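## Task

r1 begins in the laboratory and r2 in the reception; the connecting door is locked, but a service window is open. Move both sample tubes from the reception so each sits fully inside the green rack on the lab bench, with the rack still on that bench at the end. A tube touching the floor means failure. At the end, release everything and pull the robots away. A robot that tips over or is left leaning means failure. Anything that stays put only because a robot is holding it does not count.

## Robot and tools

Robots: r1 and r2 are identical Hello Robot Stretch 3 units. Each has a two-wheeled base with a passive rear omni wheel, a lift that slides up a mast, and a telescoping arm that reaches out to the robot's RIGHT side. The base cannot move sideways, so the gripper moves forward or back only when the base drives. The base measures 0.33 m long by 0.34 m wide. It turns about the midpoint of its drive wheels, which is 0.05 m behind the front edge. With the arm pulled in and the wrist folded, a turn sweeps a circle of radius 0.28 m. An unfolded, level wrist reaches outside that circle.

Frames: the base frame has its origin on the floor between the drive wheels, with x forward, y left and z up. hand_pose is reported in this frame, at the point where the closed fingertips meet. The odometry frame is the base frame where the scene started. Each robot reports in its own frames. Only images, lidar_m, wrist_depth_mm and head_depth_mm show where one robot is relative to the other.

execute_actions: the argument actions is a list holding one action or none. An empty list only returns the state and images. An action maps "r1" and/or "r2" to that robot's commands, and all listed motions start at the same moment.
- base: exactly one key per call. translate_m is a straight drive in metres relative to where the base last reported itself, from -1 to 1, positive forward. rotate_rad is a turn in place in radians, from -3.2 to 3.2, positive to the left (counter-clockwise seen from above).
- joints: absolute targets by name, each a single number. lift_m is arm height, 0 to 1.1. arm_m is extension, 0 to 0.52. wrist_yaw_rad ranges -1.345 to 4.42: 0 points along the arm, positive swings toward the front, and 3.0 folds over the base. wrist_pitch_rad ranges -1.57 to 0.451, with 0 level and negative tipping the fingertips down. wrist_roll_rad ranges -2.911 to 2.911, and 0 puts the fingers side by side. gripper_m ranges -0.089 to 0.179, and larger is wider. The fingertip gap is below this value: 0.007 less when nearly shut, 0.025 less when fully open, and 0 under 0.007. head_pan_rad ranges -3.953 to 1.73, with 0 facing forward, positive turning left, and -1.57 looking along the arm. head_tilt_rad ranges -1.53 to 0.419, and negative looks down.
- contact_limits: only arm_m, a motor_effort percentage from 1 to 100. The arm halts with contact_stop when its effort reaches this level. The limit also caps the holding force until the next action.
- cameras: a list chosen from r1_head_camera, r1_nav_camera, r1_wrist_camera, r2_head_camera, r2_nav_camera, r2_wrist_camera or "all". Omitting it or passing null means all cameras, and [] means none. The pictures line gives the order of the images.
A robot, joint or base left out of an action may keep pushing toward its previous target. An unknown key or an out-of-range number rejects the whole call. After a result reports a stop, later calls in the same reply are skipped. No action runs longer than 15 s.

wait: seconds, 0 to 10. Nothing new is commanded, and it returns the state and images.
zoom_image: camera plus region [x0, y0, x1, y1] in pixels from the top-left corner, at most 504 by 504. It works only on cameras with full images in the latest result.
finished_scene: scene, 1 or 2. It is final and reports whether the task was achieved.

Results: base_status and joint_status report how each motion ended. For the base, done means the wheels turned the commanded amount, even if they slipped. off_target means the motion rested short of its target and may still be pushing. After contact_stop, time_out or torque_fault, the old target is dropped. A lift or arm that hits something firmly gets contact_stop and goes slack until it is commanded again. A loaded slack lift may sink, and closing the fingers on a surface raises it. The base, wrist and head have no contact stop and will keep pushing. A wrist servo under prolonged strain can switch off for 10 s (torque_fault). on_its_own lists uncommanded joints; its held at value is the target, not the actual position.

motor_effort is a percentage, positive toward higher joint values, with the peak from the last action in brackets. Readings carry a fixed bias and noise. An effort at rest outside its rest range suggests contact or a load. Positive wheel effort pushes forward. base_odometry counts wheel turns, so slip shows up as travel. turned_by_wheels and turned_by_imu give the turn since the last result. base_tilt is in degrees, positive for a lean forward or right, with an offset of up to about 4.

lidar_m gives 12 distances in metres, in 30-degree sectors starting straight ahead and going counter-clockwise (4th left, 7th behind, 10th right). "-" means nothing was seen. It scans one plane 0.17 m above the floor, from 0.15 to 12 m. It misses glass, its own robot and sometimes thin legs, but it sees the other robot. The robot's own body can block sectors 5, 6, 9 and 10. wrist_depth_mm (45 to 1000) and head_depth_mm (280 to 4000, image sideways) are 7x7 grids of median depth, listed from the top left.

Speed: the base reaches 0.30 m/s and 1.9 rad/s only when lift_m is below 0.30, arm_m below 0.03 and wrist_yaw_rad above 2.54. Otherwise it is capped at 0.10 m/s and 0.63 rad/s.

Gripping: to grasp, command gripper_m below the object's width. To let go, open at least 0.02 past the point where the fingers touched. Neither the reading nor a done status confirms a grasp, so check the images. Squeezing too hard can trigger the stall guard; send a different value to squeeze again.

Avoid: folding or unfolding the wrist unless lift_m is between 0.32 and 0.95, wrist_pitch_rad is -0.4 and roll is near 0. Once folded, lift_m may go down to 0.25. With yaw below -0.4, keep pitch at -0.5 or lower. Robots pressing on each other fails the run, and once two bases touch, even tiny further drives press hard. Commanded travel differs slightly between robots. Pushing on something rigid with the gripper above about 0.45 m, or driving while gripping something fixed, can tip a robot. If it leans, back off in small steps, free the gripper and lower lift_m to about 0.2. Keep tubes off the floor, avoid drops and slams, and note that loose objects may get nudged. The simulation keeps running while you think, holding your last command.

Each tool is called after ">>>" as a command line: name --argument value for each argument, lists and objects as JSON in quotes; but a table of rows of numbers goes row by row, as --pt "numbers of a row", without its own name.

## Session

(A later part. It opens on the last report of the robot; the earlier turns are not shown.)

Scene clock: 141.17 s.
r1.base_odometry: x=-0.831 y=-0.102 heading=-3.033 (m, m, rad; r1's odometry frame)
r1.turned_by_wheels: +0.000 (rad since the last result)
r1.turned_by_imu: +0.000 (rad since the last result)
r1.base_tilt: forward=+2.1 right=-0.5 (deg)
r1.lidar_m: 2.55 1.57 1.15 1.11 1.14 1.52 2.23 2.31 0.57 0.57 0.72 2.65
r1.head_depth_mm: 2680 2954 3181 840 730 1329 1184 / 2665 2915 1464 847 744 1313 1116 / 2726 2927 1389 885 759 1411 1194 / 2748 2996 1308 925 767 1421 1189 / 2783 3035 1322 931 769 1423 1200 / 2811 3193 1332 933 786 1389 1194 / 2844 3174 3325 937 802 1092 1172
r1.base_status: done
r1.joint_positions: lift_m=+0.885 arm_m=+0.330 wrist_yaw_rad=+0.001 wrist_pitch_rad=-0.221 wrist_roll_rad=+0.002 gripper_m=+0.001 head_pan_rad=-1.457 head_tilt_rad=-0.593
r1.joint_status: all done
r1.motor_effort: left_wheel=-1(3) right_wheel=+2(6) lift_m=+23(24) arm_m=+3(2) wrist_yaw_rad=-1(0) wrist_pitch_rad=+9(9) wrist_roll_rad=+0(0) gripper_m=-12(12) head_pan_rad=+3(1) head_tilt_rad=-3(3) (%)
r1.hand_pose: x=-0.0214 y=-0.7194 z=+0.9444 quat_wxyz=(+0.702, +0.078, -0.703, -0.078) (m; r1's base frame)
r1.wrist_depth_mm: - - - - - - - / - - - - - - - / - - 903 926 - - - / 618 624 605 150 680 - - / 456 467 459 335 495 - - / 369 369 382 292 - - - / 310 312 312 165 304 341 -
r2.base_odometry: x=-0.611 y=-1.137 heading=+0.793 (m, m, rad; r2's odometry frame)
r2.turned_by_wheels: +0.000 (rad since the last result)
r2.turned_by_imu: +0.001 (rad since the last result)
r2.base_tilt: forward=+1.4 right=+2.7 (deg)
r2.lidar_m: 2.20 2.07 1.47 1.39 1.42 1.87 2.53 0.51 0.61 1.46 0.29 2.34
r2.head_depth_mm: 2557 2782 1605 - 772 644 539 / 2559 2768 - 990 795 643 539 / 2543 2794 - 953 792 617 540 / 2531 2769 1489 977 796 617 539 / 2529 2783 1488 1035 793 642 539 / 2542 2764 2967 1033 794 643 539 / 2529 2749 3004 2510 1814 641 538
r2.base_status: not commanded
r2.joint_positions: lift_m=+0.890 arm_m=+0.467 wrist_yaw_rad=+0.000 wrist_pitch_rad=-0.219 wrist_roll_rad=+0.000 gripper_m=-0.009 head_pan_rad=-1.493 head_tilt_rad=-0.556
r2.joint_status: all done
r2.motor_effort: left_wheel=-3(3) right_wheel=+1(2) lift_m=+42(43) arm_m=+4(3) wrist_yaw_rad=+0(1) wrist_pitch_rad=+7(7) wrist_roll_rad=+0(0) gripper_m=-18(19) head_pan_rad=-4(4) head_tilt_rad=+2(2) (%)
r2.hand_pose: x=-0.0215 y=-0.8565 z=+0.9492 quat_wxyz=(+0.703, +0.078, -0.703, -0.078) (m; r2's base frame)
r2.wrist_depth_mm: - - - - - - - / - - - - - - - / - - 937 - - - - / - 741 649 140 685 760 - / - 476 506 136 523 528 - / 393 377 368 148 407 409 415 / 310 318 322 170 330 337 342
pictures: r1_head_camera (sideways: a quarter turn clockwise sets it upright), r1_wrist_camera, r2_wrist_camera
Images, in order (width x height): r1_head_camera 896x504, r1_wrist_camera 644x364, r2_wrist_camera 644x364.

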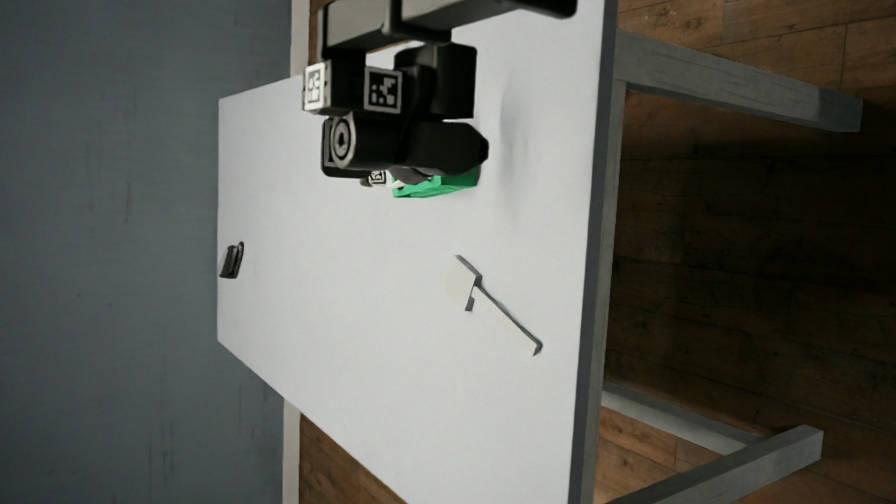

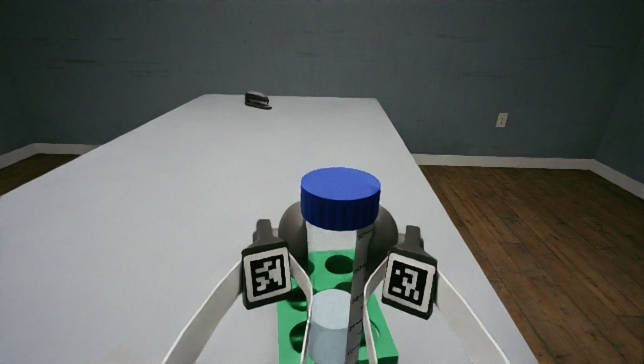

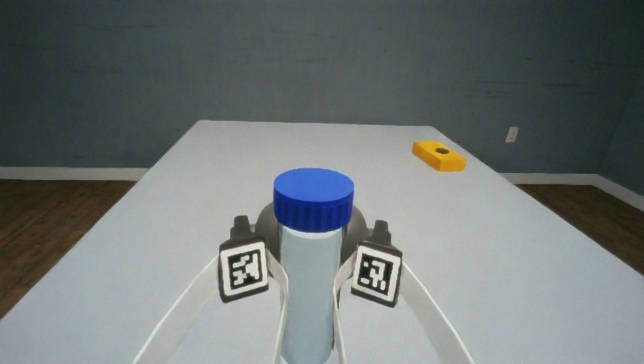

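>>> execute_actions --actions '[{"r1":{"joints":{"arm_m":0.455,"lift_m":0.865}},"r2":{"joints":{"arm_m":0.25,"lift_m":0.95}}}]' --cameras '["r1_wrist_camera","r1_head_camera"]'

>>> zoom_image --camera "r1_wrist_camera" --region '[250, 224, 430, 364]'

Scene clock: 144.63 s.
r1.base_odometry: x=-0.831 y=-0.102 heading=-3.033 (m, m, rad; r1's odometry frame)
r1.turned_by_wheels: +0.000 (rad since the last result)
r1.turned_by_imu: -0.001 (rad since the last result)
r1.base_tilt: forward=+2.0 right=-0.3 (deg)
r1.lidar_m: 2.55 1.57 1.15 1.11 1.14 1.52 2.22 2.30 0.57 0.57 0.72 2.66
r1.head_depth_mm: 2646 2967 3184 878 728 1332 1188 / 2712 2904 - 879 746 1305 1114 / 2724 2941 1389 856 760 1416 1189 / 2762 3002 1317 924 765 1429 1195 / 2762 3008 1327 927 768 1431 1204 / 2830 3192 1329 932 789 1393 1208 / 2846 3215 3300 941 804 1091 1173
r1.base_status: not commanded
r1.joint_positions: lift_m=+0.865 arm_m=+0.455 wrist_yaw_rad=+0.001 wrist_pitch_rad=-0.221 wrist_roll_rad=+0.002 gripper_m=+0.001 head_pan_rad=-1.457 head_tilt_rad=-0.593
r1.joint_status: all done
r1.motor_effort: left_wheel=-2(2) right_wheel=+2(2) lift_m=+24(25) arm_m=+2(2) wrist_yaw_rad=-1(0) wrist_pitch_rad=+9(9) wrist_roll_rad=+0(0) gripper_m=-12(12) head_pan_rad=+2(2) head_tilt_rad=-3(3) (%)
r1.hand_pose: x=-0.0214 y=-0.8444 z=+0.9244 quat_wxyz=(+0.702, +0.078, -0.703, -0.078) (m; r1's base frame)
r1.wrist_depth_mm: - - - - - - - / - - - - - - - / - 820 854 857 - - - / 552 567 572 149 630 - - / 424 424 432 396 461 - - / 338 341 350 322 - - - / 286 287 288 166 291 300 -
r2.base_odometry: x=-0.611 y=-1.137 heading=+0.793 (m, m, rad; r2's odometry frame)
r2.turned_by_wheels: +0.000 (rad since the last result)
r2.turned_by_imu: +0.001 (rad since the last result)
r2.base_tilt: forward=+1.3 right=+2.7 (deg)
r2.lidar_m: 2.20 2.07 1.47 1.39 1.43 1.86 2.52 0.51 0.61 1.46 0.29 2.34
r2.head_depth_mm: 2551 2787 2931 - 794 644 539 / 2543 2785 - - 793 644 540 / 2531 2789 1695 - 768 617 540 / 2528 2801 1486 991 794 617 539 / 2529 2756 1488 1033 793 642 539 / 2530 2766 2987 1032 792 642 538 / 2502 2758 3035 2525 1816 642 538
r2.base_status: not commanded
r2.joint_positions: lift_m=+0.950 arm_m=+0.250 wrist_yaw_rad=+0.000 wrist_pitch_rad=-0.220 wrist_roll_rad=+0.000 gripper_m=-0.009 head_pan_rad=-1.493 head_tilt_rad=-0.556
r2.joint_status: all done
r2.motor_effort: left_wheel=-3(3) right_wheel=+1(1) lift_m=+41(44) arm_m=-4(4) wrist_yaw_rad=+0(1) wrist_pitch_rad=+7(7) wrist_roll_rad=+0(1) gripper_m=-18(19) head_pan_rad=-4(4) head_tilt_rad=+2(2) (%)
r2.hand_pose: x=-0.0215 y=-0.6401 z=+1.0090 quat_wxyz=(+0.703, +0.078, -0.703, -0.078) (m; r2's base frame)
r2.wrist_depth_mm: - - - - - - - / - - - - - - - / - - - - - - - / - - 801 140 849 - - / - 652 602 135 641 638 - / - 458 443 148 501 505 528 / - 383 387 170 404 411 423
pictures: r1_head_camera (sideways: a quarter turn clockwise sets it upright), r1_wrist_camera
Images, in order (width x height): r1_head_camera 896x504, r1_wrist_camera 644x364.

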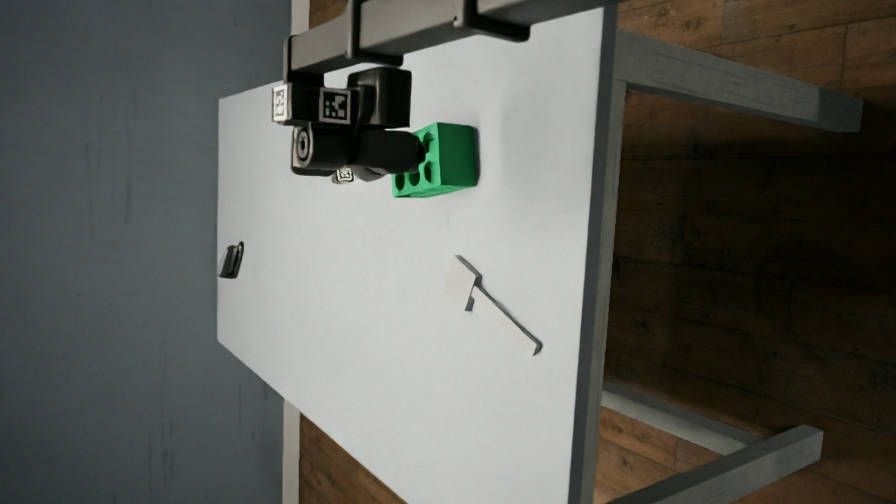

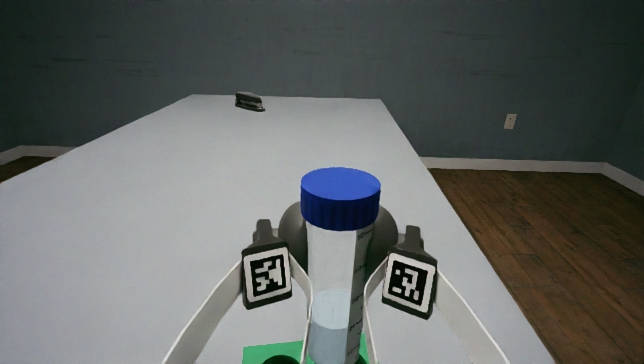

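Region (250, 224, 430, 364) of r1_wrist_camera's 644x364 image, scaled by 2.800.

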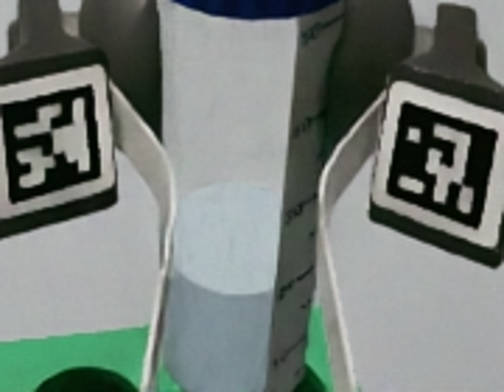

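>>> execute_actions --actions '[{"r1":{"base":{"translate_m":-0.008},"joints":{"arm_m":0.457,"lift_m":0.848}},"r2":{"base":{"rotate_rad":1.795},"joints":{"arm_m":0.0,"lift_m":1.0}}}]' --cameras '["r1_wrist_camera"]'

>>> zoom_image --camera "r1_wrist_camera" --region '[230, 224, 430, 364]'

Scene clock: 149.23 s.
r1.base_odometry: x=-0.823 y=-0.101 heading=-3.033 (m, m, rad; r1's odometry frame)
r1.turned_by_wheels: +0.000 (rad since the last result)
r1.turned_by_imu: -0.001 (rad since the last result)
r1.base_tilt: forward=+2.0 right=-0.5 (deg)
r1.lidar_m: 2.56 1.57 1.14 1.10 1.15 1.52 2.22 2.30 0.58 0.57 0.72 2.67
r1.head_depth_mm: 2678 2974 3155 - 718 1370 1184 / 2729 2931 1523 863 744 932 1123 / 2731 2970 1394 859 759 1423 1192 / 2752 3010 1313 923 764 1421 1192 / 2775 3010 1326 928 768 1428 1202 / 2835 3158 1328 933 789 1406 1205 / 2854 3226 3326 940 803 1204 1183
r1.base_status: done
r1.joint_positions: lift_m=+0.848 arm_m=+0.457 wrist_yaw_rad=+0.001 wrist_pitch_rad=-0.221 wrist_roll_rad=+0.002 gripper_m=+0.001 head_pan_rad=-1.457 head_tilt_rad=-0.593
r1.joint_status: all done
r1.motor_effort: left_wheel=-1(6) right_wheel=+2(5) lift_m=+24(24) arm_m=+3(1) wrist_yaw_rad=-1(1) wrist_pitch_rad=+9(9) wrist_roll_rad=+0(0) gripper_m=-12(12) head_pan_rad=+3(3) head_tilt_rad=-3(3) (%)
r1.hand_pose: x=-0.0214 y=-0.8464 z=+0.9074 quat_wxyz=(+0.702, +0.078, -0.703, -0.078) (m; r1's base frame)
r1.wrist_depth_mm: - - - - - - - / - - - - - - - / - 762 794 825 - - - / 519 525 540 149 575 - - / 394 401 403 373 434 - - / 318 320 329 301 - 361 - / 267 267 234 166 276 279 -
r2.base_odometry: x=-0.611 y=-1.137 heading=+2.588 (m, m, rad; r2's odometry frame)
r2.turned_by_wheels: +1.795 (rad since the last result)
r2.turned_by_imu: +1.799 (rad since the last result)
r2.base_tilt: forward=+1.3 right=+2.7 (deg)
r2.lidar_m: 1.39 1.53 2.39 2.52 0.55 0.78 1.68 0.29 2.22 2.20 1.72 1.40
r2.head_depth_mm: 1839 2003 2185 2355 - - - / 1878 2033 2226 2389 - - - / 1918 2077 2290 2433 - - - / 1948 2126 2351 2494 1943 1531 1317 / 1992 2183 2405 2541 1934 1566 1313 / 2042 2233 2458 2530 1938 1576 1318 / 2074 2287 2519 2535 1939 1571 1311
r2.base_status: done
r2.joint_positions: lift_m=+1.000 arm_m=+0.000 wrist_yaw_rad=+0.000 wrist_pitch_rad=-0.220 wrist_roll_rad=+0.000 gripper_m=-0.009 head_pan_rad=-1.493 head_tilt_rad=-0.556
r2.joint_status: all done
r2.motor_effort: left_wheel=-3(10) right_wheel=+2(5) lift_m=+41(39) arm_m=-4(5) wrist_yaw_rad=+0(1) wrist_pitch_rad=+7(7) wrist_roll_rad=+0(0) gripper_m=-18(19) head_pan_rad=-4(4) head_tilt_rad=+2(1) (%)
r2.hand_pose: x=-0.0215 y=-0.3901 z=+1.0589 quat_wxyz=(+0.703, +0.078, -0.703, -0.078) (m; r2's base frame)
r2.wrist_depth_mm: - - - - - - - / - - - - - - - / - - - - - - - / - - - 141 - - - / - - - 136 - - - / - - - 148 - - - / - - - 170 - - -
pictures: r1_wrist_camera
Images, in order (width x height): r1_wrist_camera 644x364.

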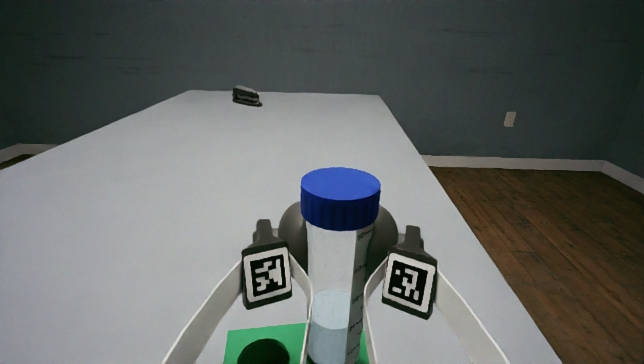

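Region (230, 224, 430, 364) of r1_wrist_camera's 644x364 image, scaled by 2.520; it fills the top 353 rows of this view, and the rest is white.

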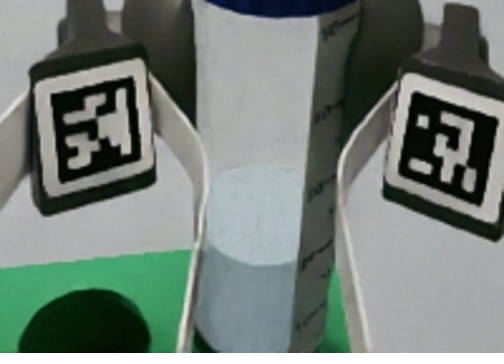

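>>> execute_actions --actions '[{"r1":{"joints":{"lift_m":0.822}},"r2":{"base":{"translate_m":0.1}}}]' --cameras '["r1_wrist_camera"]'

Scene clock: 151.43 s.
r1.base_odometry: x=-0.823 y=-0.101 heading=-3.033 (m, m, rad; r1's odometry frame)
r1.turned_by_wheels: +0.000 (rad since the last result)
r1.turned_by_imu: +0.000 (rad since the last result)
r1.base_tilt: forward=+2.1 right=-0.5 (deg)
r1.lidar_m: 2.56 1.57 1.15 1.11 1.14 1.52 2.22 2.30 0.57 0.57 0.73 2.66
r1.head_depth_mm: 2664 2959 3182 - 740 1332 1183 / 2680 2926 1477 844 743 933 1123 / 2707 2946 1381 860 759 1412 1190 / 2730 2972 1318 921 765 1427 1194 / 2804 3064 1322 927 770 1427 1203 / 2812 3146 1335 933 789 1388 1198 / 2914 3241 3319 944 798 1200 1184
r1.base_status: not commanded
r1.joint_positions: lift_m=+0.822 arm_m=+0.457 wrist_yaw_rad=+0.001 wrist_pitch_rad=-0.218 wrist_roll_rad=+0.002 gripper_m=+0.001 head_pan_rad=-1.457 head_tilt_rad=-0.593
r1.joint_status: all done
r1.motor_effort: left_wheel=-1(1) right_wheel=+2(1) lift_m=+24(24) arm_m=+3(3) wrist_yaw_rad=-1(0) wrist_pitch_rad=+8(9) wrist_roll_rad=+0(0) gripper_m=-12(12) head_pan_rad=+2(3) head_tilt_rad=-3(3) (%)
r1.hand_pose: x=-0.0214 y=-0.8467 z=+0.8820 quat_wxyz=(+0.703, +0.077, -0.703, -0.077) (m; r1's base frame)
r1.wrist_depth_mm: - - - - - - - / - - - - - - - / - 689 723 735 - - - / 467 472 488 147 496 - - / 354 357 358 137 388 - - / 285 285 294 180 - 301 - / 238 238 200 167 245 244 -
r2.base_odometry: x=-0.696 y=-1.085 heading=+2.587 (m, m, rad; r2's odometry frame)
r2.turned_by_wheels: +0.000 (rad since the last result)
r2.turned_by_imu: +0.001 (rad since the last result)
r2.base_tilt: forward=+1.3 right=+2.7 (deg)
r2.lidar_m: 1.29 1.42 2.22 2.51 0.63 0.75 0.38 0.39 2.23 2.21 1.60 1.30
r2.head_depth_mm: 1856 2016 2199 2365 - - - / 1887 2071 2252 2422 - - - / 1929 2100 2294 2435 - - - / 1978 2155 2358 2511 1938 1528 1318 / 2005 2205 2420 2542 1942 1565 1318 / 2049 2245 2477 2525 1927 1568 1316 / 2097 2288 2504 2488 1938 1572 1315
r2.base_status: done
r2.joint_positions: lift_m=+1.000 arm_m=+0.000 wrist_yaw_rad=+0.000 wrist_pitch_rad=-0.220 wrist_roll_rad=+0.000 gripper_m=-0.009 head_pan_rad=-1.493 head_tilt_rad=-0.556
r2.joint_status: not commanded
r2.motor_effort: left_wheel=-3(5) right_wheel=+1(4) lift_m=+41(41) arm_m=-4(4) wrist_yaw_rad=+0(0) wrist_pitch_rad=+7(7) wrist_roll_rad=+0(0) gripper_m=-18(18) head_pan_rad=-5(5) head_tilt_rad=+2(2) (%)
r2.hand_pose: x=-0.0215 y=-0.3901 z=+1.0589 quat_wxyz=(+0.703, +0.078, -0.703, -0.078) (m; r2's base frame)
r2.wrist_depth_mm: - - - - - - - / - - - - - - - / - - - - - - - / - - - 140 - - - / - - - 136 - - - / - - - 148 - - - / - - - 170 - - -
pictures: r1_wrist_camera
Images, in order (width x height): r1_wrist_camera 644x364.

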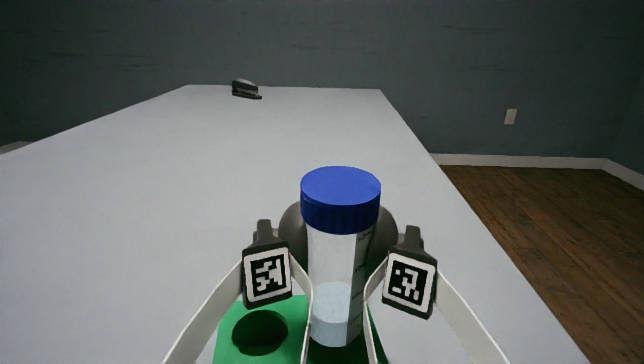

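>>> execute_actions --actions '[{"r1":{"joints":{"lift_m":0.797}},"r2":{"base":{"translate_m":0.1}}}]' --cameras '["r1_wrist_camera"]'

Scene clock: 153.60 s.
r1.base_odometry: x=-0.823 y=-0.101 heading=-3.033 (m, m, rad; r1's odometry frame)
r1.turned_by_wheels: +0.000 (rad since the last result)
r1.turned_by_imu: +0.000 (rad since the last result)
r1.base_tilt: forward=+2.1 right=-0.5 (deg)
r1.lidar_m: 2.56 1.57 1.14 1.11 1.14 1.52 2.22 2.30 0.58 0.57 0.72 2.66
r1.head_depth_mm: 2630 2958 3186 2435 728 1322 1157 / 2700 2963 1369 842 741 935 1118 / 2724 2922 1346 854 759 1414 1191 / 2733 3003 1313 925 764 1424 1196 / 2796 3033 1317 929 768 1422 1202 / 2817 3188 1329 938 790 1395 1203 / 2845 3260 3293 938 801 1200 1175
r1.base_status: not commanded
r1.joint_positions: lift_m=+0.797 arm_m=+0.457 wrist_yaw_rad=+0.001 wrist_pitch_rad=-0.218 wrist_roll_rad=+0.002 gripper_m=+0.001 head_pan_rad=-1.457 head_tilt_rad=-0.593
r1.joint_status: all done
r1.motor_effort: left_wheel=-1(1) right_wheel=+1(1) lift_m=+24(25) arm_m=+2(2) wrist_yaw_rad=+0(0) wrist_pitch_rad=+8(8) wrist_roll_rad=+0(0) gripper_m=-12(13) head_pan_rad=+2(2) head_tilt_rad=-4(3) (%)
r1.hand_pose: x=-0.0214 y=-0.8467 z=+0.8570 quat_wxyz=(+0.703, +0.077, -0.703, -0.077) (m; r1's base frame)
r1.wrist_depth_mm: - - - - - - - / - - - - - - - / 613 619 632 647 820 - - / 417 417 424 148 438 - - / 311 314 318 217 343 364 - / 250 252 254 175 - 260 - / 209 210 148 149 208 215 232
r2.base_odometry: x=-0.781 y=-1.032 heading=+2.587 (m, m, rad; r2's odometry frame)
r2.turned_by_wheels: +0.000 (rad since the last result)
r2.turned_by_imu: +0.001 (rad since the last result)
r2.base_tilt: forward=+1.3 right=+2.7 (deg)
r2.lidar_m: 1.19 1.31 2.05 2.49 0.61 0.72 0.48 0.49 2.24 2.23 1.48 1.20
r2.head_depth_mm: 1875 2033 2216 2380 - - - / 1901 2070 2266 2427 - - - / 1944 2127 2324 2464 - - - / 1978 2175 2390 2544 1944 1539 1317 / 2036 2218 2436 2536 1937 1567 1316 / 2067 2266 2493 2529 1934 1571 1319 / 2097 2259 2435 2382 1933 1565 1318
r2.base_status: done
r2.joint_positions: lift_m=+1.000 arm_m=+0.000 wrist_yaw_rad=+0.000 wrist_pitch_rad=-0.220 wrist_roll_rad=+0.000 gripper_m=-0.009 head_pan_rad=-1.493 head_tilt_rad=-0.556
r2.joint_status: not commanded
r2.motor_effort: left_wheel=-3(5) right_wheel=+2(4) lift_m=+41(41) arm_m=-4(4) wrist_yaw_rad=+1(1) wrist_pitch_rad=+7(7) wrist_roll_rad=+0(0) gripper_m=-18(18) head_pan_rad=-5(5) head_tilt_rad=+2(1) (%)
r2.hand_pose: x=-0.0215 y=-0.3901 z=+1.0589 quat_wxyz=(+0.703, +0.078, -0.703, -0.078) (m; r2's base frame)
r2.wrist_depth_mm: - - - - - - - / - - - - - - - / - - - - - - - / - - - 140 - - - / - - - 136 - - - / - - - 148 - - - / - - - 170 - - -
pictures: r1_wrist_camera
Images, in order (width x height): r1_wrist_camera 644x364.

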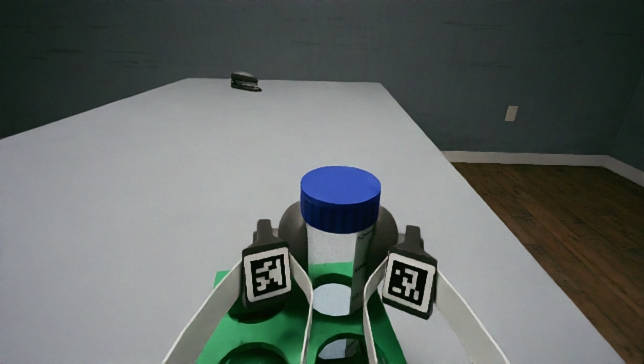

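>>> execute_actions --actions '[{"r1":{"joints":{"gripper_m":0.075}},"r2":{"base":{"translate_m":0.07}}}]' --cameras '["r1_wrist_camera"]'

>>> execute_actions --actions '[{"r1":{"joints":{"arm_m":0.05,"lift_m":0.81}},"r2":{"base":{"translate_m":0.37}}}]' --cameras '["r1_wrist_camera","r1_head_camera"]'

Scene clock: 155.43 s.
r1.base_odometry: x=-0.823 y=-0.101 heading=-3.033 (m, m, rad; r1's odometry frame)
r1.turned_by_wheels: +0.000 (rad since the last result)
r1.turned_by_imu: +0.000 (rad since the last result)
r1.base_tilt: forward=+1.9 right=-0.4 (deg)
r1.lidar_m: 2.56 1.57 1.15 1.10 1.15 1.52 2.22 2.30 0.58 0.57 0.72 2.66
r1.head_depth_mm: 2671 2968 3167 2419 730 1317 1159 / 2675 2937 1381 847 742 937 1121 / 2729 2952 1375 852 758 1416 1190 / 2764 3006 1314 923 764 1423 1196 / 2816 3005 1316 929 767 1423 1198 / 2804 3195 1326 930 789 1404 1202 / 2841 3222 3331 942 802 1200 1182
r1.base_status: not commanded
r1.joint_positions: lift_m=+0.797 arm_m=+0.457 wrist_yaw_rad=+0.001 wrist_pitch_rad=-0.218 wrist_roll_rad=+0.002 gripper_m=+0.075 head_pan_rad=-1.457 head_tilt_rad=-0.593
r1.joint_status: all done
r1.motor_effort: left_wheel=-1(1) right_wheel=+2(1) lift_m=+24(23) arm_m=+2(2) wrist_yaw_rad=+0(1) wrist_pitch_rad=+8(8) wrist_roll_rad=+0(0) gripper_m=+0(98) head_pan_rad=+2(2) head_tilt_rad=-3(3) (%)
r1.hand_pose: x=-0.0214 y=-0.8466 z=+0.8570 quat_wxyz=(+0.703, +0.077, -0.703, -0.077) (m; r1's base frame)
r1.wrist_depth_mm: - - - - - - - / - - - - - - - / 605 620 628 661 831 - - / 413 416 423 377 436 - - / 310 316 333 293 322 364 - / 249 255 191 180 246 261 - / 209 210 149 149 204 217 233
r2.base_odometry: x=-0.841 y=-0.995 heading=+2.587 (m, m, rad; r2's odometry frame)
r2.turned_by_wheels: +0.000 (rad since the last result)
r2.turned_by_imu: +0.000 (rad since the last result)
r2.base_tilt: forward=+1.3 right=+2.7 (deg)
r2.lidar_m: 1.13 1.24 1.94 2.48 0.66 0.69 0.55 0.57 2.25 2.24 1.39 1.13
r2.head_depth_mm: 1879 2037 2217 2411 - - - / 1918 2084 2261 2446 - - - / 1969 2127 2339 2480 - - - / 1987 2179 2392 2529 1939 1530 1314 / 2044 2231 2461 2512 1950 1571 1323 / 2076 2284 2506 2545 1938 1569 1317 / 2063 2218 2277 2294 1942 1575 1319
r2.base_status: done
r2.joint_positions: lift_m=+1.000 arm_m=+0.000 wrist_yaw_rad=+0.000 wrist_pitch_rad=-0.220 wrist_roll_rad=+0.000 gripper_m=-0.009 head_pan_rad=-1.493 head_tilt_rad=-0.556
r2.joint_status: not commanded
r2.motor_effort: left_wheel=-4(6) right_wheel=+2(4) lift_m=+41(41) arm_m=-4(4) wrist_yaw_rad=+0(0) wrist_pitch_rad=+7(7) wrist_roll_rad=-1(0) gripper_m=-18(18) head_pan_rad=-5(5) head_tilt_rad=+2(2) (%)
r2.hand_pose: x=-0.0215 y=-0.3901 z=+1.0589 quat_wxyz=(+0.703, +0.078, -0.703, -0.078) (m; r2's base frame)
r2.wrist_depth_mm: - - - - - - - / - - - - - - - / - - - - - - - / - - - 140 - - - / - - - 136 - - - / - - - 148 - - - / - - - 169 - - -
pictures: r1_wrist_camera
Images, in order (width x height): r1_wrist_camera 644x364.

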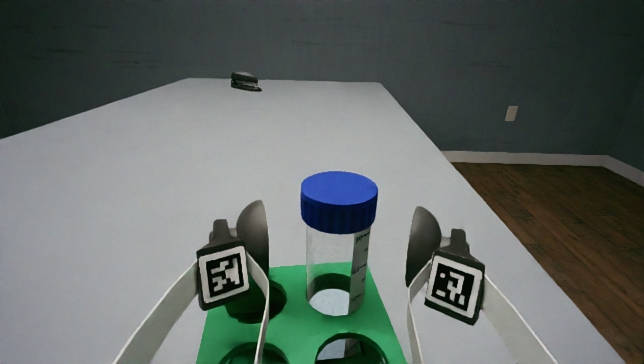

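Scene clock: 160.10 s.
r1.base_odometry: x=-0.823 y=-0.101 heading=-3.033 (m, m, rad; r1's odometry frame)
r1.turned_by_wheels: +0.000 (rad since the last result)
r1.turned_by_imu: -0.001 (rad since the last result)
r1.base_tilt: forward=+2.2 right=-0.5 (deg)
r1.lidar_m: 2.56 1.57 1.15 1.11 1.14 1.52 2.22 2.30 0.58 0.57 0.72 2.66
r1.head_depth_mm: 2657 2939 3148 1994 730 1443 - / 2692 2942 1294 915 747 - - / 2736 2922 1308 857 762 - 1194 / 2788 3000 1307 926 764 1423 1198 / 2773 3038 1317 931 771 1426 1196 / 2821 3129 1342 933 787 1397 1199 / 2832 3252 3314 940 799 1196 1175
r1.base_status: not commanded
r1.joint_positions: lift_m=+0.810 arm_m=+0.050 wrist_yaw_rad=+0.001 wrist_pitch_rad=-0.218 wrist_roll_rad=+0.002 gripper_m=+0.075 head_pan_rad=-1.457 head_tilt_rad=-0.593
r1.joint_status: all done
r1.motor_effort: left_wheel=-1(1) right_wheel=+2(2) lift_m=+34(35) arm_m=-3(4) wrist_yaw_rad=-1(1) wrist_pitch_rad=+8(8) wrist_roll_rad=+0(0) gripper_m=+1(0) head_pan_rad=+3(4) head_tilt_rad=-3(3) (%)
r1.hand_pose: x=-0.0214 y=-0.4402 z=+0.8695 quat_wxyz=(+0.703, +0.077, -0.703, -0.077) (m; r1's base frame)
r1.wrist_depth_mm: - - - - - - - / - - - - - - - / - 672 696 577 878 - - / 442 448 456 456 464 - - / 334 336 358 346 363 - - / 293 291 295 286 288 292 - / - - - - 344 - -
r2.base_odometry: x=-1.156 y=-0.800 heading=+2.587 (m, m, rad; r2's odometry frame)
r2.turned_by_wheels: +0.000 (rad since the last result)
r2.turned_by_imu: +0.001 (rad since the last result)
r2.base_tilt: forward=+1.3 right=+2.7 (deg)
r2.lidar_m: 0.76 0.84 1.31 2.42 2.68 0.94 0.92 2.87 2.32 1.83 0.95 0.77
r2.head_depth_mm: 1946 2118 2294 2444 - - - / 1992 2154 2360 2513 - - - / 2014 2208 2421 2562 - - - / 2053 2239 2462 2595 1925 1531 1317 / 2083 2243 2460 2432 1940 1572 1313 / 1738 1801 1904 2005 1901 1567 1315 / 1400 1454 1512 1579 1632 1570 1314
r2.base_status: done
r2.joint_positions: lift_m=+1.000 arm_m=+0.000 wrist_yaw_rad=+0.000 wrist_pitch_rad=-0.220 wrist_roll_rad=+0.000 gripper_m=-0.009 head_pan_rad=-1.493 head_tilt_rad=-0.556
r2.joint_status: not commanded
r2.motor_effort: left_wheel=-4(6) right_wheel=+1(5) lift_m=+41(41) arm_m=-4(4) wrist_yaw_rad=-1(0) wrist_pitch_rad=+7(7) wrist_roll_rad=+0(1) gripper_m=-18(18) head_pan_rad=-5(5) head_tilt_rad=+2(2) (%)
r2.hand_pose: x=-0.0215 y=-0.3901 z=+1.0589 quat_wxyz=(+0.703, +0.078, -0.703, -0.078) (m; r2's base frame)
r2.wrist_depth_mm: 818 - - - - - - / 801 - - - - - - / 805 - - - - - - / 851 - - 140 - - - / 865 - - 136 - - - / 874 - - 148 - - - / 865 - - 171 - - -
pictures: r1_head_camera (sideways: a quarter turn clockwise sets it upright), r1_wrist_camera
Images, in order (width x height): r1_head_camera 896x504, r1_wrist_camera 644x364.

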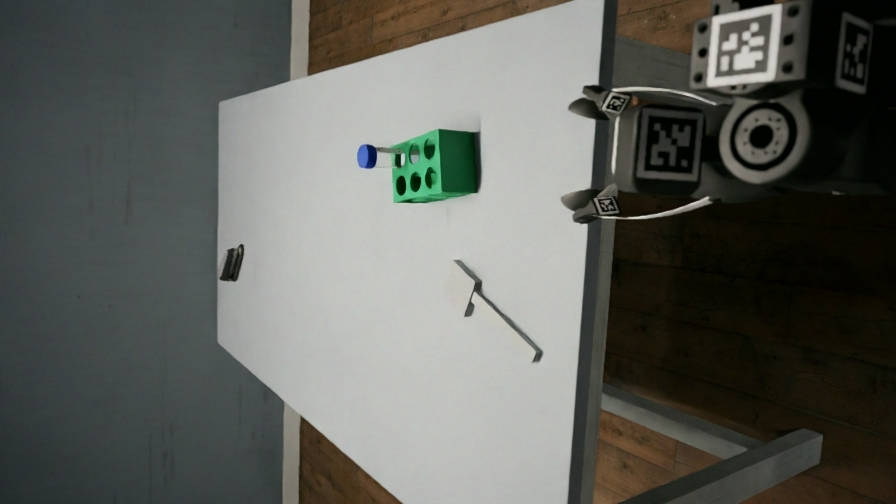

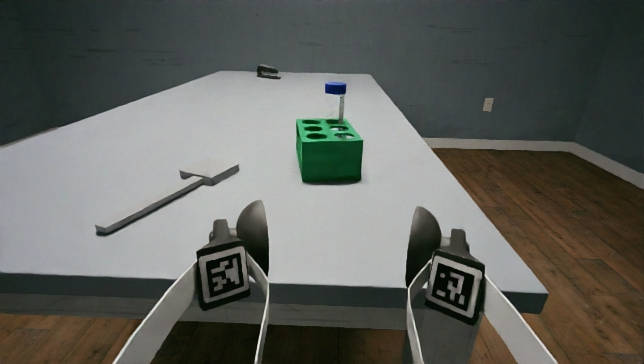

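>>> execute_actions --actions '[{"r1":{"base":{"rotate_rad":-1.74},"joints":{"arm_m":0.0,"lift_m":0.93}},"r2":{"base":{"rotate_rad":1.335}}}]' --cameras '["r2_wrist_camera"]'

>>> execute_actions --actions '[{"r1":{"base":{"translate_m":-0.335}},"r2":{"base":{"translate_m":0.02},"joints":{"arm_m":0.40}}}]' --cameras '["r2_wrist_camera","r2_head_camera"]'

>>> execute_actions --actions '[{"r1":{"base":{"rotate_rad":-1.39},"joints":{"head_pan_rad":-1.5,"head_tilt_rad":-0.45}},"r2":{"joints":{"arm_m":0.465,"lift_m":0.96}}}]' --cameras '["r2_wrist_camera","r1_wrist_camera","r1_head_camera"]'

Scene clock: 164.40 s.
r1.base_odometry: x=-0.823 y=-0.101 heading=+1.510 (m, m, rad; r1's odometry frame)
r1.turned_by_wheels: -1.740 (rad since the last result)
r1.turned_by_imu: -1.749 (rad since the last result)
r1.base_tilt: forward=+2.1 right=-0.5 (deg)
r1.lidar_m: 0.57 0.83 0.72 2.56 1.93 1.22 1.10 1.11 1.35 2.22 2.23 2.71
r1.head_depth_mm: 1905 2122 2417 2227 1731 - - / 1875 2115 2367 2249 - - - / 1867 2090 2390 2267 1685 - 1200 / 1866 2074 2344 2294 1752 1416 1196 / 1852 2063 2335 2283 1764 1425 1198 / 1852 2060 2326 2323 1762 1435 1199 / 1834 2046 2308 2303 1773 1431 1204
r1.base_status: done
r1.joint_positions: lift_m=+0.930 arm_m=+0.000 wrist_yaw_rad=+0.001 wrist_pitch_rad=-0.218 wrist_roll_rad=+0.002 gripper_m=+0.075 head_pan_rad=-1.457 head_tilt_rad=-0.593
r1.joint_status: all done
r1.motor_effort: left_wheel=+2(7) right_wheel=-2(6) lift_m=+34(35) arm_m=-2(2) wrist_yaw_rad=-1(1) wrist_pitch_rad=+8(8) wrist_roll_rad=+0(0) gripper_m=+0(0) head_pan_rad=+3(3) head_tilt_rad=-3(3) (%)
r1.hand_pose: x=-0.0214 y=-0.3902 z=+0.9895 quat_wxyz=(+0.703, +0.077, -0.703, -0.077) (m; r1's base frame)
r1.wrist_depth_mm: - - - - - - - / - - - - - - - / - - - - - - - / - - - - - - - / - - - - - - - / - - - - - - - / - - - - - - -
r2.base_odometry: x=-1.156 y=-0.800 heading=-2.361 (m, m, rad; r2's odometry frame)
r2.turned_by_wheels: +1.335 (rad since the last result)
r2.turned_by_imu: +1.338 (rad since the last result)
r2.base_tilt: forward=+1.3 right=+2.7 (deg)
r2.lidar_m: 2.29 2.48 0.94 1.06 3.57 2.44 2.29 1.18 0.81 0.76 0.78 1.01
r2.head_depth_mm: - - 3706 820 - - - / - - 3665 859 - - - / - - 2613 826 - - - / - 3005 3674 821 664 1091 1227 / - 2636 1960 817 672 1070 1229 / - - 2593 815 671 1062 1228 / - - 3591 816 669 1059 1223
r2.base_status: done
r2.joint_positions: lift_m=+1.000 arm_m=+0.000 wrist_yaw_rad=+0.000 wrist_pitch_rad=-0.220 wrist_roll_rad=+0.000 gripper_m=-0.009 head_pan_rad=-1.493 head_tilt_rad=-0.556
r2.joint_status: not commanded
r2.motor_effort: left_wheel=-4(9) right_wheel=+1(5) lift_m=+41(41) arm_m=-4(4) wrist_yaw_rad=-1(0) wrist_pitch_rad=+7(7) wrist_roll_rad=+0(0) gripper_m=-18(18) head_pan_rad=-5(5) head_tilt_rad=+1(2) (%)
r2.hand_pose: x=-0.0215 y=-0.3901 z=+1.0589 quat_wxyz=(+0.703, +0.078, -0.703, -0.078) (m; r2's base frame)
r2.wrist_depth_mm: - - - - - - 532 / - - - - - - 565 / 594 - - - - - 614 / 573 629 631 140 695 673 652 / 461 474 494 136 513 521 695 / 375 377 390 148 425 437 452 / 695 706 735 170 803 861 865
pictures: r2_wrist_camera
Images, in order (width x height): r2_wrist_camera 644x364.

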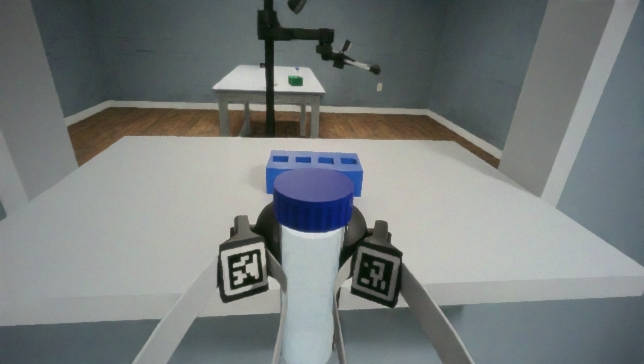

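Scene clock: 168.83 s.
r1.base_odometry: x=-0.844 y=-0.436 heading=+1.510 (m, m, rad; r1's odometry frame)
r1.turned_by_wheels: +0.000 (rad since the last result)
r1.turned_by_imu: -0.002 (rad since the last result)
r1.base_tilt: forward=+2.0 right=-0.5 (deg)
r1.lidar_m: 0.90 0.98 2.77 2.50 1.36 0.85 0.77 0.78 0.95 1.79 2.29 2.78
r1.head_depth_mm: 1864 1882 1949 1984 1730 - - / 1932 2151 2452 2238 - - - / 1924 2162 2444 2241 1700 - 1193 / 1912 2155 2435 2264 1742 1425 1203 / 1896 2121 2387 2285 1762 1427 1201 / 1888 2109 2385 2297 1759 1432 1205 / 1894 2084 2365 2328 1791 1434 1202
r1.base_status: done
r1.joint_positions: lift_m=+0.930 arm_m=+0.000 wrist_yaw_rad=+0.001 wrist_pitch_rad=-0.218 wrist_roll_rad=+0.002 gripper_m=+0.075 head_pan_rad=-1.457 head_tilt_rad=-0.593
r1.joint_status: not commanded
r1.motor_effort: left_wheel=+2(3) right_wheel=-1(6) lift_m=+34(34) arm_m=-2(2) wrist_yaw_rad=+0(0) wrist_pitch_rad=+8(8) wrist_roll_rad=+0(0) gripper_m=+0(0) head_pan_rad=+2(3) head_tilt_rad=-3(3) (%)
r1.hand_pose: x=-0.0214 y=-0.3902 z=+0.9895 quat_wxyz=(+0.703, +0.077, -0.703, -0.077) (m; r1's base frame)
r1.wrist_depth_mm: - - - - - 928 679 / - - - - - 939 700 / - - - - - 931 705 / - - - - - - 707 / - - - - - - 721 / - - - - - 966 721 / - - - - - - 715
r2.base_odometry: x=-1.170 y=-0.814 heading=-2.361 (m, m, rad; r2's odometry frame)
r2.turned_by_wheels: +0.000 (rad since the last result)
r2.turned_by_imu: +0.001 (rad since the last result)
r2.base_tilt: forward=+1.3 right=+2.7 (deg)
r2.lidar_m: 2.28 2.45 0.94 0.96 3.58 2.47 2.32 1.18 0.81 0.76 0.78 1.01
r2.head_depth_mm: - - 1113 820 697 1092 1250 / - - 1049 820 697 1088 1238 / - 1411 875 819 672 1080 1233 / - 2639 3621 817 672 1075 1227 / 1366 2464 1621 815 672 1068 1226 / - - 2590 814 670 1061 1222 / - - 3641 813 670 1053 1222
r2.base_status: done
r2.joint_positions: lift_m=+1.000 arm_m=+0.400 wrist_yaw_rad=+0.000 wrist_pitch_rad=-0.220 wrist_roll_rad=+0.000 gripper_m=-0.009 head_pan_rad=-1.493 head_tilt_rad=-0.556
r2.joint_status: all done
r2.motor_effort: left_wheel=-3(6) right_wheel=+2(4) lift_m=+41(41) arm_m=+3(4) wrist_yaw_rad=-1(2) wrist_pitch_rad=+7(7) wrist_roll_rad=+0(0) gripper_m=-18(19) head_pan_rad=-4(4) head_tilt_rad=+1(2) (%)
r2.hand_pose: x=-0.0215 y=-0.7894 z=+1.0589 quat_wxyz=(+0.703, +0.078, -0.703, -0.078) (m; r2's base frame)
r2.wrist_depth_mm: - - 782 - - - - / - - - - - - - / - - - - - - - / - - - 140 - - - / 455 465 504 136 512 518 - / 370 374 358 148 403 403 419 / 311 314 298 170 281 335 342
pictures: r2_head_camera (sideways: a quarter turn clockwise sets it upright), r2_wrist_camera
Images, in order (width x height): r2_head_camera 896x504, r2_wrist_camera 644x364.

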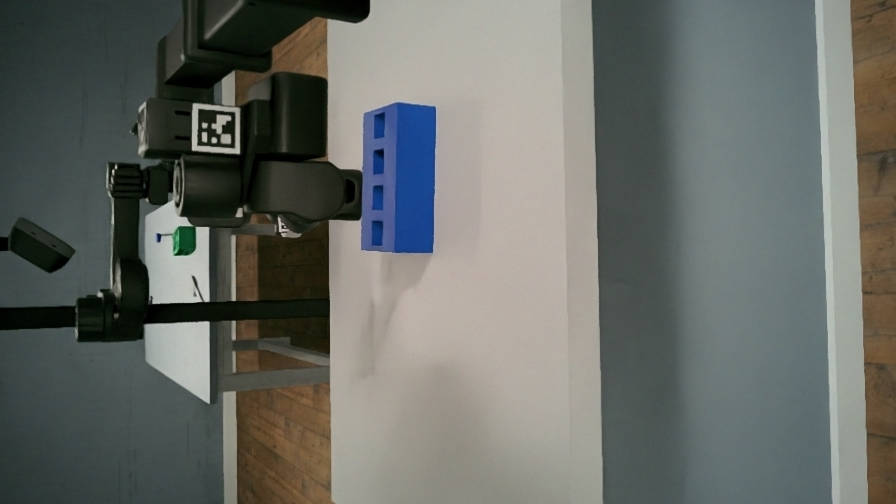

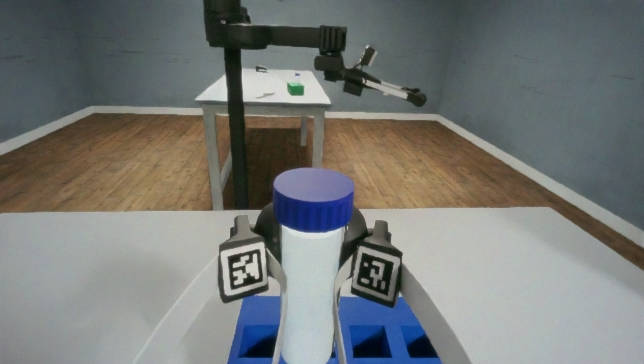

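Scene clock: 171.97 s.
r1.base_odometry: x=-0.844 y=-0.436 heading=+0.121 (m, m, rad; r1's odometry frame)
r1.turned_by_wheels: -1.390 (rad since the last result)
r1.turned_by_imu: -1.397 (rad since the last result)
r1.base_tilt: forward=+2.0 right=-0.3 (deg)
r1.lidar_m: 2.28 2.37 0.92 0.91 1.27 2.59 2.50 1.09 0.80 0.77 0.80 1.10
r1.head_depth_mm: - - - 915 682 992 - / - - 3356 921 683 - - / - 1567 917 846 685 - - / - - - 864 691 1063 1196 / - - - 937 695 1074 1228 / - - - 935 730 1093 1229 / - - - 944 733 1111 1241
r1.base_status: done
r1.joint_positions: lift_m=+0.930 arm_m=+0.000 wrist_yaw_rad=+0.001 wrist_pitch_rad=-0.218 wrist_roll_rad=+0.002 gripper_m=+0.075 head_pan_rad=-1.493 head_tilt_rad=-0.458
r1.joint_status: all done
r1.motor_effort: left_wheel=+2(7) right_wheel=-2(6) lift_m=+34(34) arm_m=-2(3) wrist_yaw_rad=+0(1) wrist_pitch_rad=+8(8) wrist_roll_rad=+0(0) gripper_m=+1(0) head_pan_rad=-2(6) head_tilt_rad=+3(15) (%)
r1.hand_pose: x=-0.0214 y=-0.3902 z=+0.9895 quat_wxyz=(+0.703, +0.077, -0.703, -0.077) (m; r1's base frame)
r1.wrist_depth_mm: 573 - - - - - 505 / 568 - - - - - 504 / 581 720 645 602 743 760 505 / 463 472 480 481 485 498 533 / 367 356 376 355 378 367 375 / 683 673 667 671 646 634 625 / 742 731 726 695 697 686 681
r2.base_odometry: x=-1.170 y=-0.814 heading=-2.361 (m, m, rad; r2's odometry frame)
r2.turned_by_wheels: +0.000 (rad since the last result)
r2.turned_by_imu: +0.001 (rad since the last result)
r2.base_tilt: forward=+1.3 right=+2.7 (deg)
r2.lidar_m: 2.28 2.45 0.94 0.97 3.58 2.47 2.31 1.18 0.81 0.76 0.78 1.01
r2.head_depth_mm: - - - 787 698 1097 1250 / - - 1049 820 698 1087 1239 / - - - 818 672 1079 1235 / 1539 1668 1773 818 672 1073 1228 / - 2980 3564 817 671 1067 1228 / - - 2591 814 670 1061 1228 / - - 3640 814 670 1058 1225
r2.base_status: not commanded
r2.joint_positions: lift_m=+0.960 arm_m=+0.465 wrist_yaw_rad=+0.000 wrist_pitch_rad=-0.221 wrist_roll_rad=+0.000 gripper_m=-0.009 head_pan_rad=-1.493 head_tilt_rad=-0.556
r2.joint_status: all done
r2.motor_effort: left_wheel=-4(2) right_wheel=+1(1) lift_m=+26(35) arm_m=+4(4) wrist_yaw_rad=-1(1) wrist_pitch_rad=+7(7) wrist_roll_rad=+0(0) gripper_m=-18(18) head_pan_rad=-4(5) head_tilt_rad=+2(2) (%)
r2.hand_pose: x=-0.0215 y=-0.8544 z=+1.0194 quat_wxyz=(+0.703, +0.078, -0.703, -0.078) (m; r2's base frame)
r2.wrist_depth_mm: - - 826 - - - - / - - - - - - - / - - - - - - - / - - - 140 - - - / 393 403 427 135 442 447 462 / 317 325 315 148 344 351 360 / 265 267 222 169 220 288 296
pictures: r1_head_camera (sideways: a quarter turn clockwise sets it upright), r1_wrist_camera, r2_wrist_camera
Images, in order (width x height): r1_head_camera 896x504, r1_wrist_camera 644x364, r2_wrist_camera 644x364.

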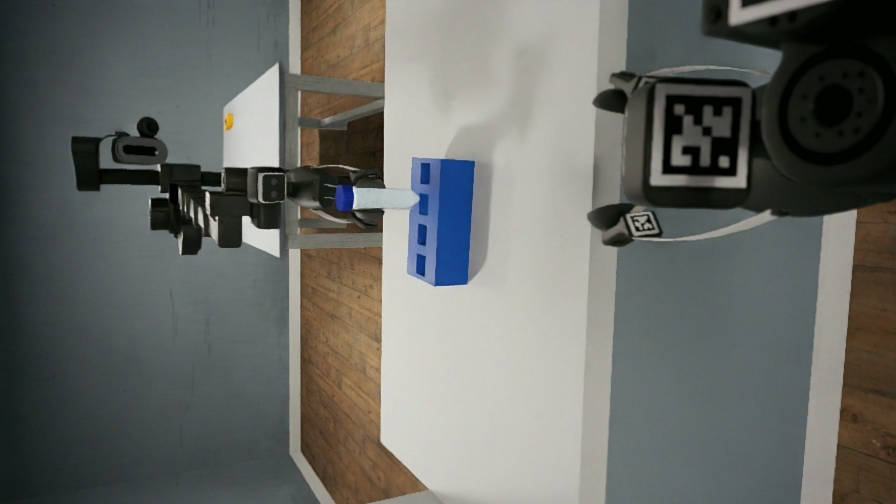

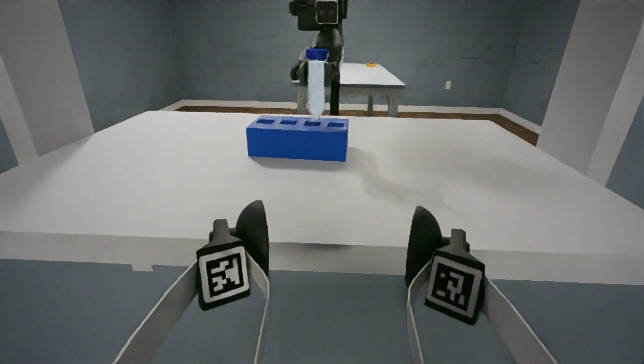

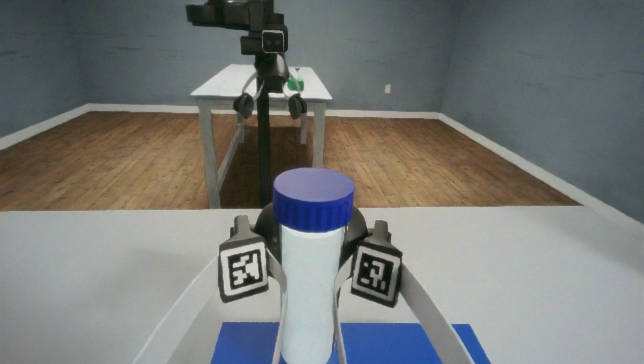

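>>> zoom_image --camera "r1_wrist_camera" --region '[240, 30, 400, 170]'

Region (240, 30, 400, 170) of r1_wrist_camera's 644x364 image, scaled by 3.150; it fills the top 441 rows of this view, and the rest is white.

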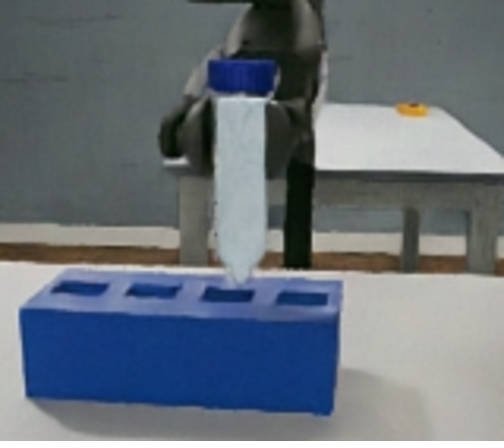

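>>> execute_actions --actions '[{"r1":{"base":{"translate_m":0.044},"joints":{"arm_m":0.1,"lift_m":0.91}},"r2":{"base":{"translate_m":-0.007},"joints":{"lift_m":0.945}}}]' --cameras '["r1_wrist_camera"]'

>>> zoom_image --camera "r1_wrist_camera" --region '[240, 30, 420, 190]'

Scene clock: 174.77 s.
r1.base_odometry: x=-0.800 y=-0.430 heading=+0.121 (m, m, rad; r1's odometry frame)
r1.turned_by_wheels: +0.000 (rad since the last result)
r1.turned_by_imu: +0.000 (rad since the last result)
r1.base_tilt: forward=+2.1 right=-0.5 (deg)
r1.lidar_m: 2.23 2.33 3.20 0.90 1.41 2.64 2.54 1.10 0.80 0.77 0.80 1.11
r1.head_depth_mm: - - - 913 712 - - / - - 3654 913 748 - 1205 / - 1577 938 844 - - 1200 / - - - 869 689 1057 1205 / - - - 937 695 1072 1225 / - - - 934 731 1093 1227 / - - - 891 730 1111 1239
r1.base_status: done
r1.joint_positions: lift_m=+0.910 arm_m=+0.100 wrist_yaw_rad=+0.001 wrist_pitch_rad=-0.218 wrist_roll_rad=+0.002 gripper_m=+0.075 head_pan_rad=-1.493 head_tilt_rad=-0.458
r1.joint_status: all done
r1.motor_effort: left_wheel=+2(7) right_wheel=-2(3) lift_m=+24(31) arm_m=+2(6) wrist_yaw_rad=-1(1) wrist_pitch_rad=+8(8) wrist_roll_rad=+0(0) gripper_m=+0(0) head_pan_rad=-2(1) head_tilt_rad=+2(3) (%)
r1.hand_pose: x=-0.0214 y=-0.4896 z=+0.9699 quat_wxyz=(+0.703, +0.077, -0.703, -0.077) (m; r1's base frame)
r1.wrist_depth_mm: - - - 619 - - - / 525 - - - - - - / 521 642 636 477 668 677 620 / 416 423 430 434 440 446 447 / 316 321 335 328 345 332 333 / 261 263 259 261 262 262 264 / 610 586 596 587 422 260 254
r2.base_odometry: x=-1.165 y=-0.809 heading=-2.361 (m, m, rad; r2's odometry frame)
r2.turned_by_wheels: +0.000 (rad since the last result)
r2.turned_by_imu: +0.001 (rad since the last result)
r2.base_tilt: forward=+1.3 right=+2.8 (deg)
r2.lidar_m: 2.28 2.46 0.95 1.02 3.58 2.46 2.31 1.18 0.81 0.76 0.78 1.01
r2.head_depth_mm: - - - 786 698 1094 1249 / - - 1049 819 698 1087 1238 / - - - 820 673 1085 1230 / 1581 1270 1757 817 672 1070 1227 / - 2661 3620 817 671 1065 1230 / - - 2605 815 670 1060 1221 / - - 3639 815 670 1058 1222
r2.base_status: done
r2.joint_positions: lift_m=+0.945 arm_m=+0.465 wrist_yaw_rad=+0.000 wrist_pitch_rad=-0.221 wrist_roll_rad=+0.000 gripper_m=-0.009 head_pan_rad=-1.493 head_tilt_rad=-0.556
r2.joint_status: all done
r2.motor_effort: left_wheel=-2(9) right_wheel=+1(3) lift_m=+26(26) arm_m=+4(4) wrist_yaw_rad=+1(0) wrist_pitch_rad=+7(7) wrist_roll_rad=+0(0) gripper_m=-18(19) head_pan_rad=-4(4) head_tilt_rad=+2(2) (%)
r2.hand_pose: x=-0.0215 y=-0.8544 z=+1.0044 quat_wxyz=(+0.703, +0.078, -0.703, -0.078) (m; r2's base frame)
r2.wrist_depth_mm: - - 921 - - - - / - - - - - - - / - - - - - - - / - - - 140 - - - / 369 376 402 135 415 420 425 / 293 300 295 148 321 330 332 / 248 251 197 169 203 264 273
pictures: r1_wrist_camera
Images, in order (width x height): r1_wrist_camera 644x364.

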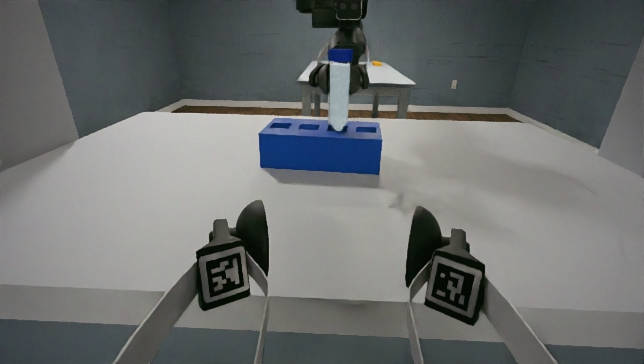

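Region (240, 30, 420, 190) of r1_wrist_camera's 644x364 image, scaled by 2.800.

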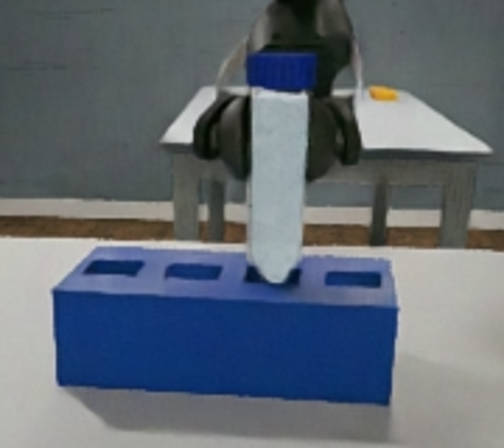

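>>> execute_actions --actions '[{"r2":{"joints":{"lift_m":0.906}}}]' --cameras '["r1_wrist_camera","r2_wrist_camera"]'

Scene clock: 176.03 s.
r1.base_odometry: x=-0.800 y=-0.430 heading=+0.121 (m, m, rad; r1's odometry frame)
r1.turned_by_wheels: +0.000 (rad since the last result)
r1.turned_by_imu: +0.000 (rad since the last result)
r1.base_tilt: forward=+2.0 right=-0.5 (deg)
r1.lidar_m: 2.24 2.31 3.20 0.90 1.41 2.64 2.55 1.09 0.80 0.77 0.80 1.11
r1.head_depth_mm: - - - 909 713 - - / - - 3676 916 747 - 1198 / - 1592 979 838 - - 1203 / - - - 869 691 1061 1204 / - - - 934 695 1077 1226 / - - - 939 728 1092 1231 / - - - 893 732 1118 1245
r1.base_status: not commanded
r1.joint_positions: lift_m=+0.910 arm_m=+0.100 wrist_yaw_rad=+0.001 wrist_pitch_rad=-0.218 wrist_roll_rad=+0.002 gripper_m=+0.075 head_pan_rad=-1.493 head_tilt_rad=-0.458
r1.joint_status: not commanded
r1.motor_effort: left_wheel=+2(2) right_wheel=-2(2) lift_m=+24(24) arm_m=+2(3) wrist_yaw_rad=-1(1) wrist_pitch_rad=+8(8) wrist_roll_rad=+0(0) gripper_m=+0(1) head_pan_rad=-1(2) head_tilt_rad=+2(2) (%)
r1.hand_pose: x=-0.0214 y=-0.4896 z=+0.9699 quat_wxyz=(+0.703, +0.077, -0.703, -0.077) (m; r1's base frame)
r1.wrist_depth_mm: - - - 617 - - - / 517 - - - - - - / 522 627 654 461 682 678 626 / 420 426 437 438 439 448 454 / 319 319 338 325 345 333 334 / 262 260 257 262 263 266 268 / 599 600 586 575 419 260 255
r2.base_odometry: x=-1.165 y=-0.809 heading=-2.361 (m, m, rad; r2's odometry frame)
r2.turned_by_wheels: +0.000 (rad since the last result)
r2.turned_by_imu: +0.000 (rad since the last result)
r2.base_tilt: forward=+1.3 right=+2.7 (deg)
r2.lidar_m: 2.28 2.46 0.94 1.02 3.58 2.45 2.31 1.18 0.81 0.76 0.78 1.01
r2.head_depth_mm: - - - - 973 1094 1247 / - - - 819 698 1090 1238 / - - - 785 673 1082 1230 / 1578 1266 1776 819 672 1071 1230 / - 2648 3640 817 670 1067 1225 / - - 2593 817 671 1064 1228 / - - 3622 816 669 1055 1226
r2.base_status: not commanded
r2.joint_positions: lift_m=+0.906 arm_m=+0.465 wrist_yaw_rad=+0.000 wrist_pitch_rad=-0.221 wrist_roll_rad=+0.000 gripper_m=-0.009 head_pan_rad=-1.493 head_tilt_rad=-0.556
r2.joint_status: all done
r2.motor_effort: left_wheel=-3(3) right_wheel=+1(1) lift_m=+26(27) arm_m=+4(3) wrist_yaw_rad=+0(1) wrist_pitch_rad=+7(7) wrist_roll_rad=+0(0) gripper_m=-18(18) head_pan_rad=-5(5) head_tilt_rad=+1(2) (%)
r2.hand_pose: x=-0.0215 y=-0.8544 z=+0.9653 quat_wxyz=(+0.703, +0.078, -0.703, -0.078) (m; r2's base frame)
r2.wrist_depth_mm: - - - - - - - / - - - - - - - / - - - - - - - / 404 404 421 141 447 472 - / 304 310 324 136 334 341 349 / 245 248 184 147 190 256 275 / 204 208 150 152 181 177 224
pictures: r1_wrist_camera, r2_wrist_camera
Images, in order (width x height): r1_wrist_camera 644x364, r2_wrist_camera 644x364.

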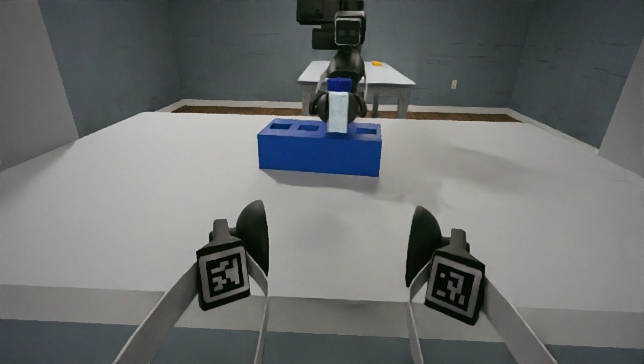

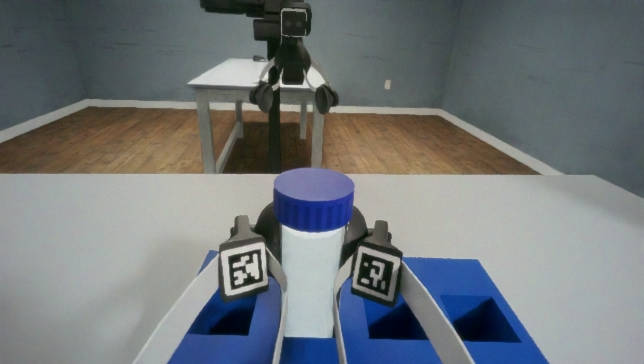

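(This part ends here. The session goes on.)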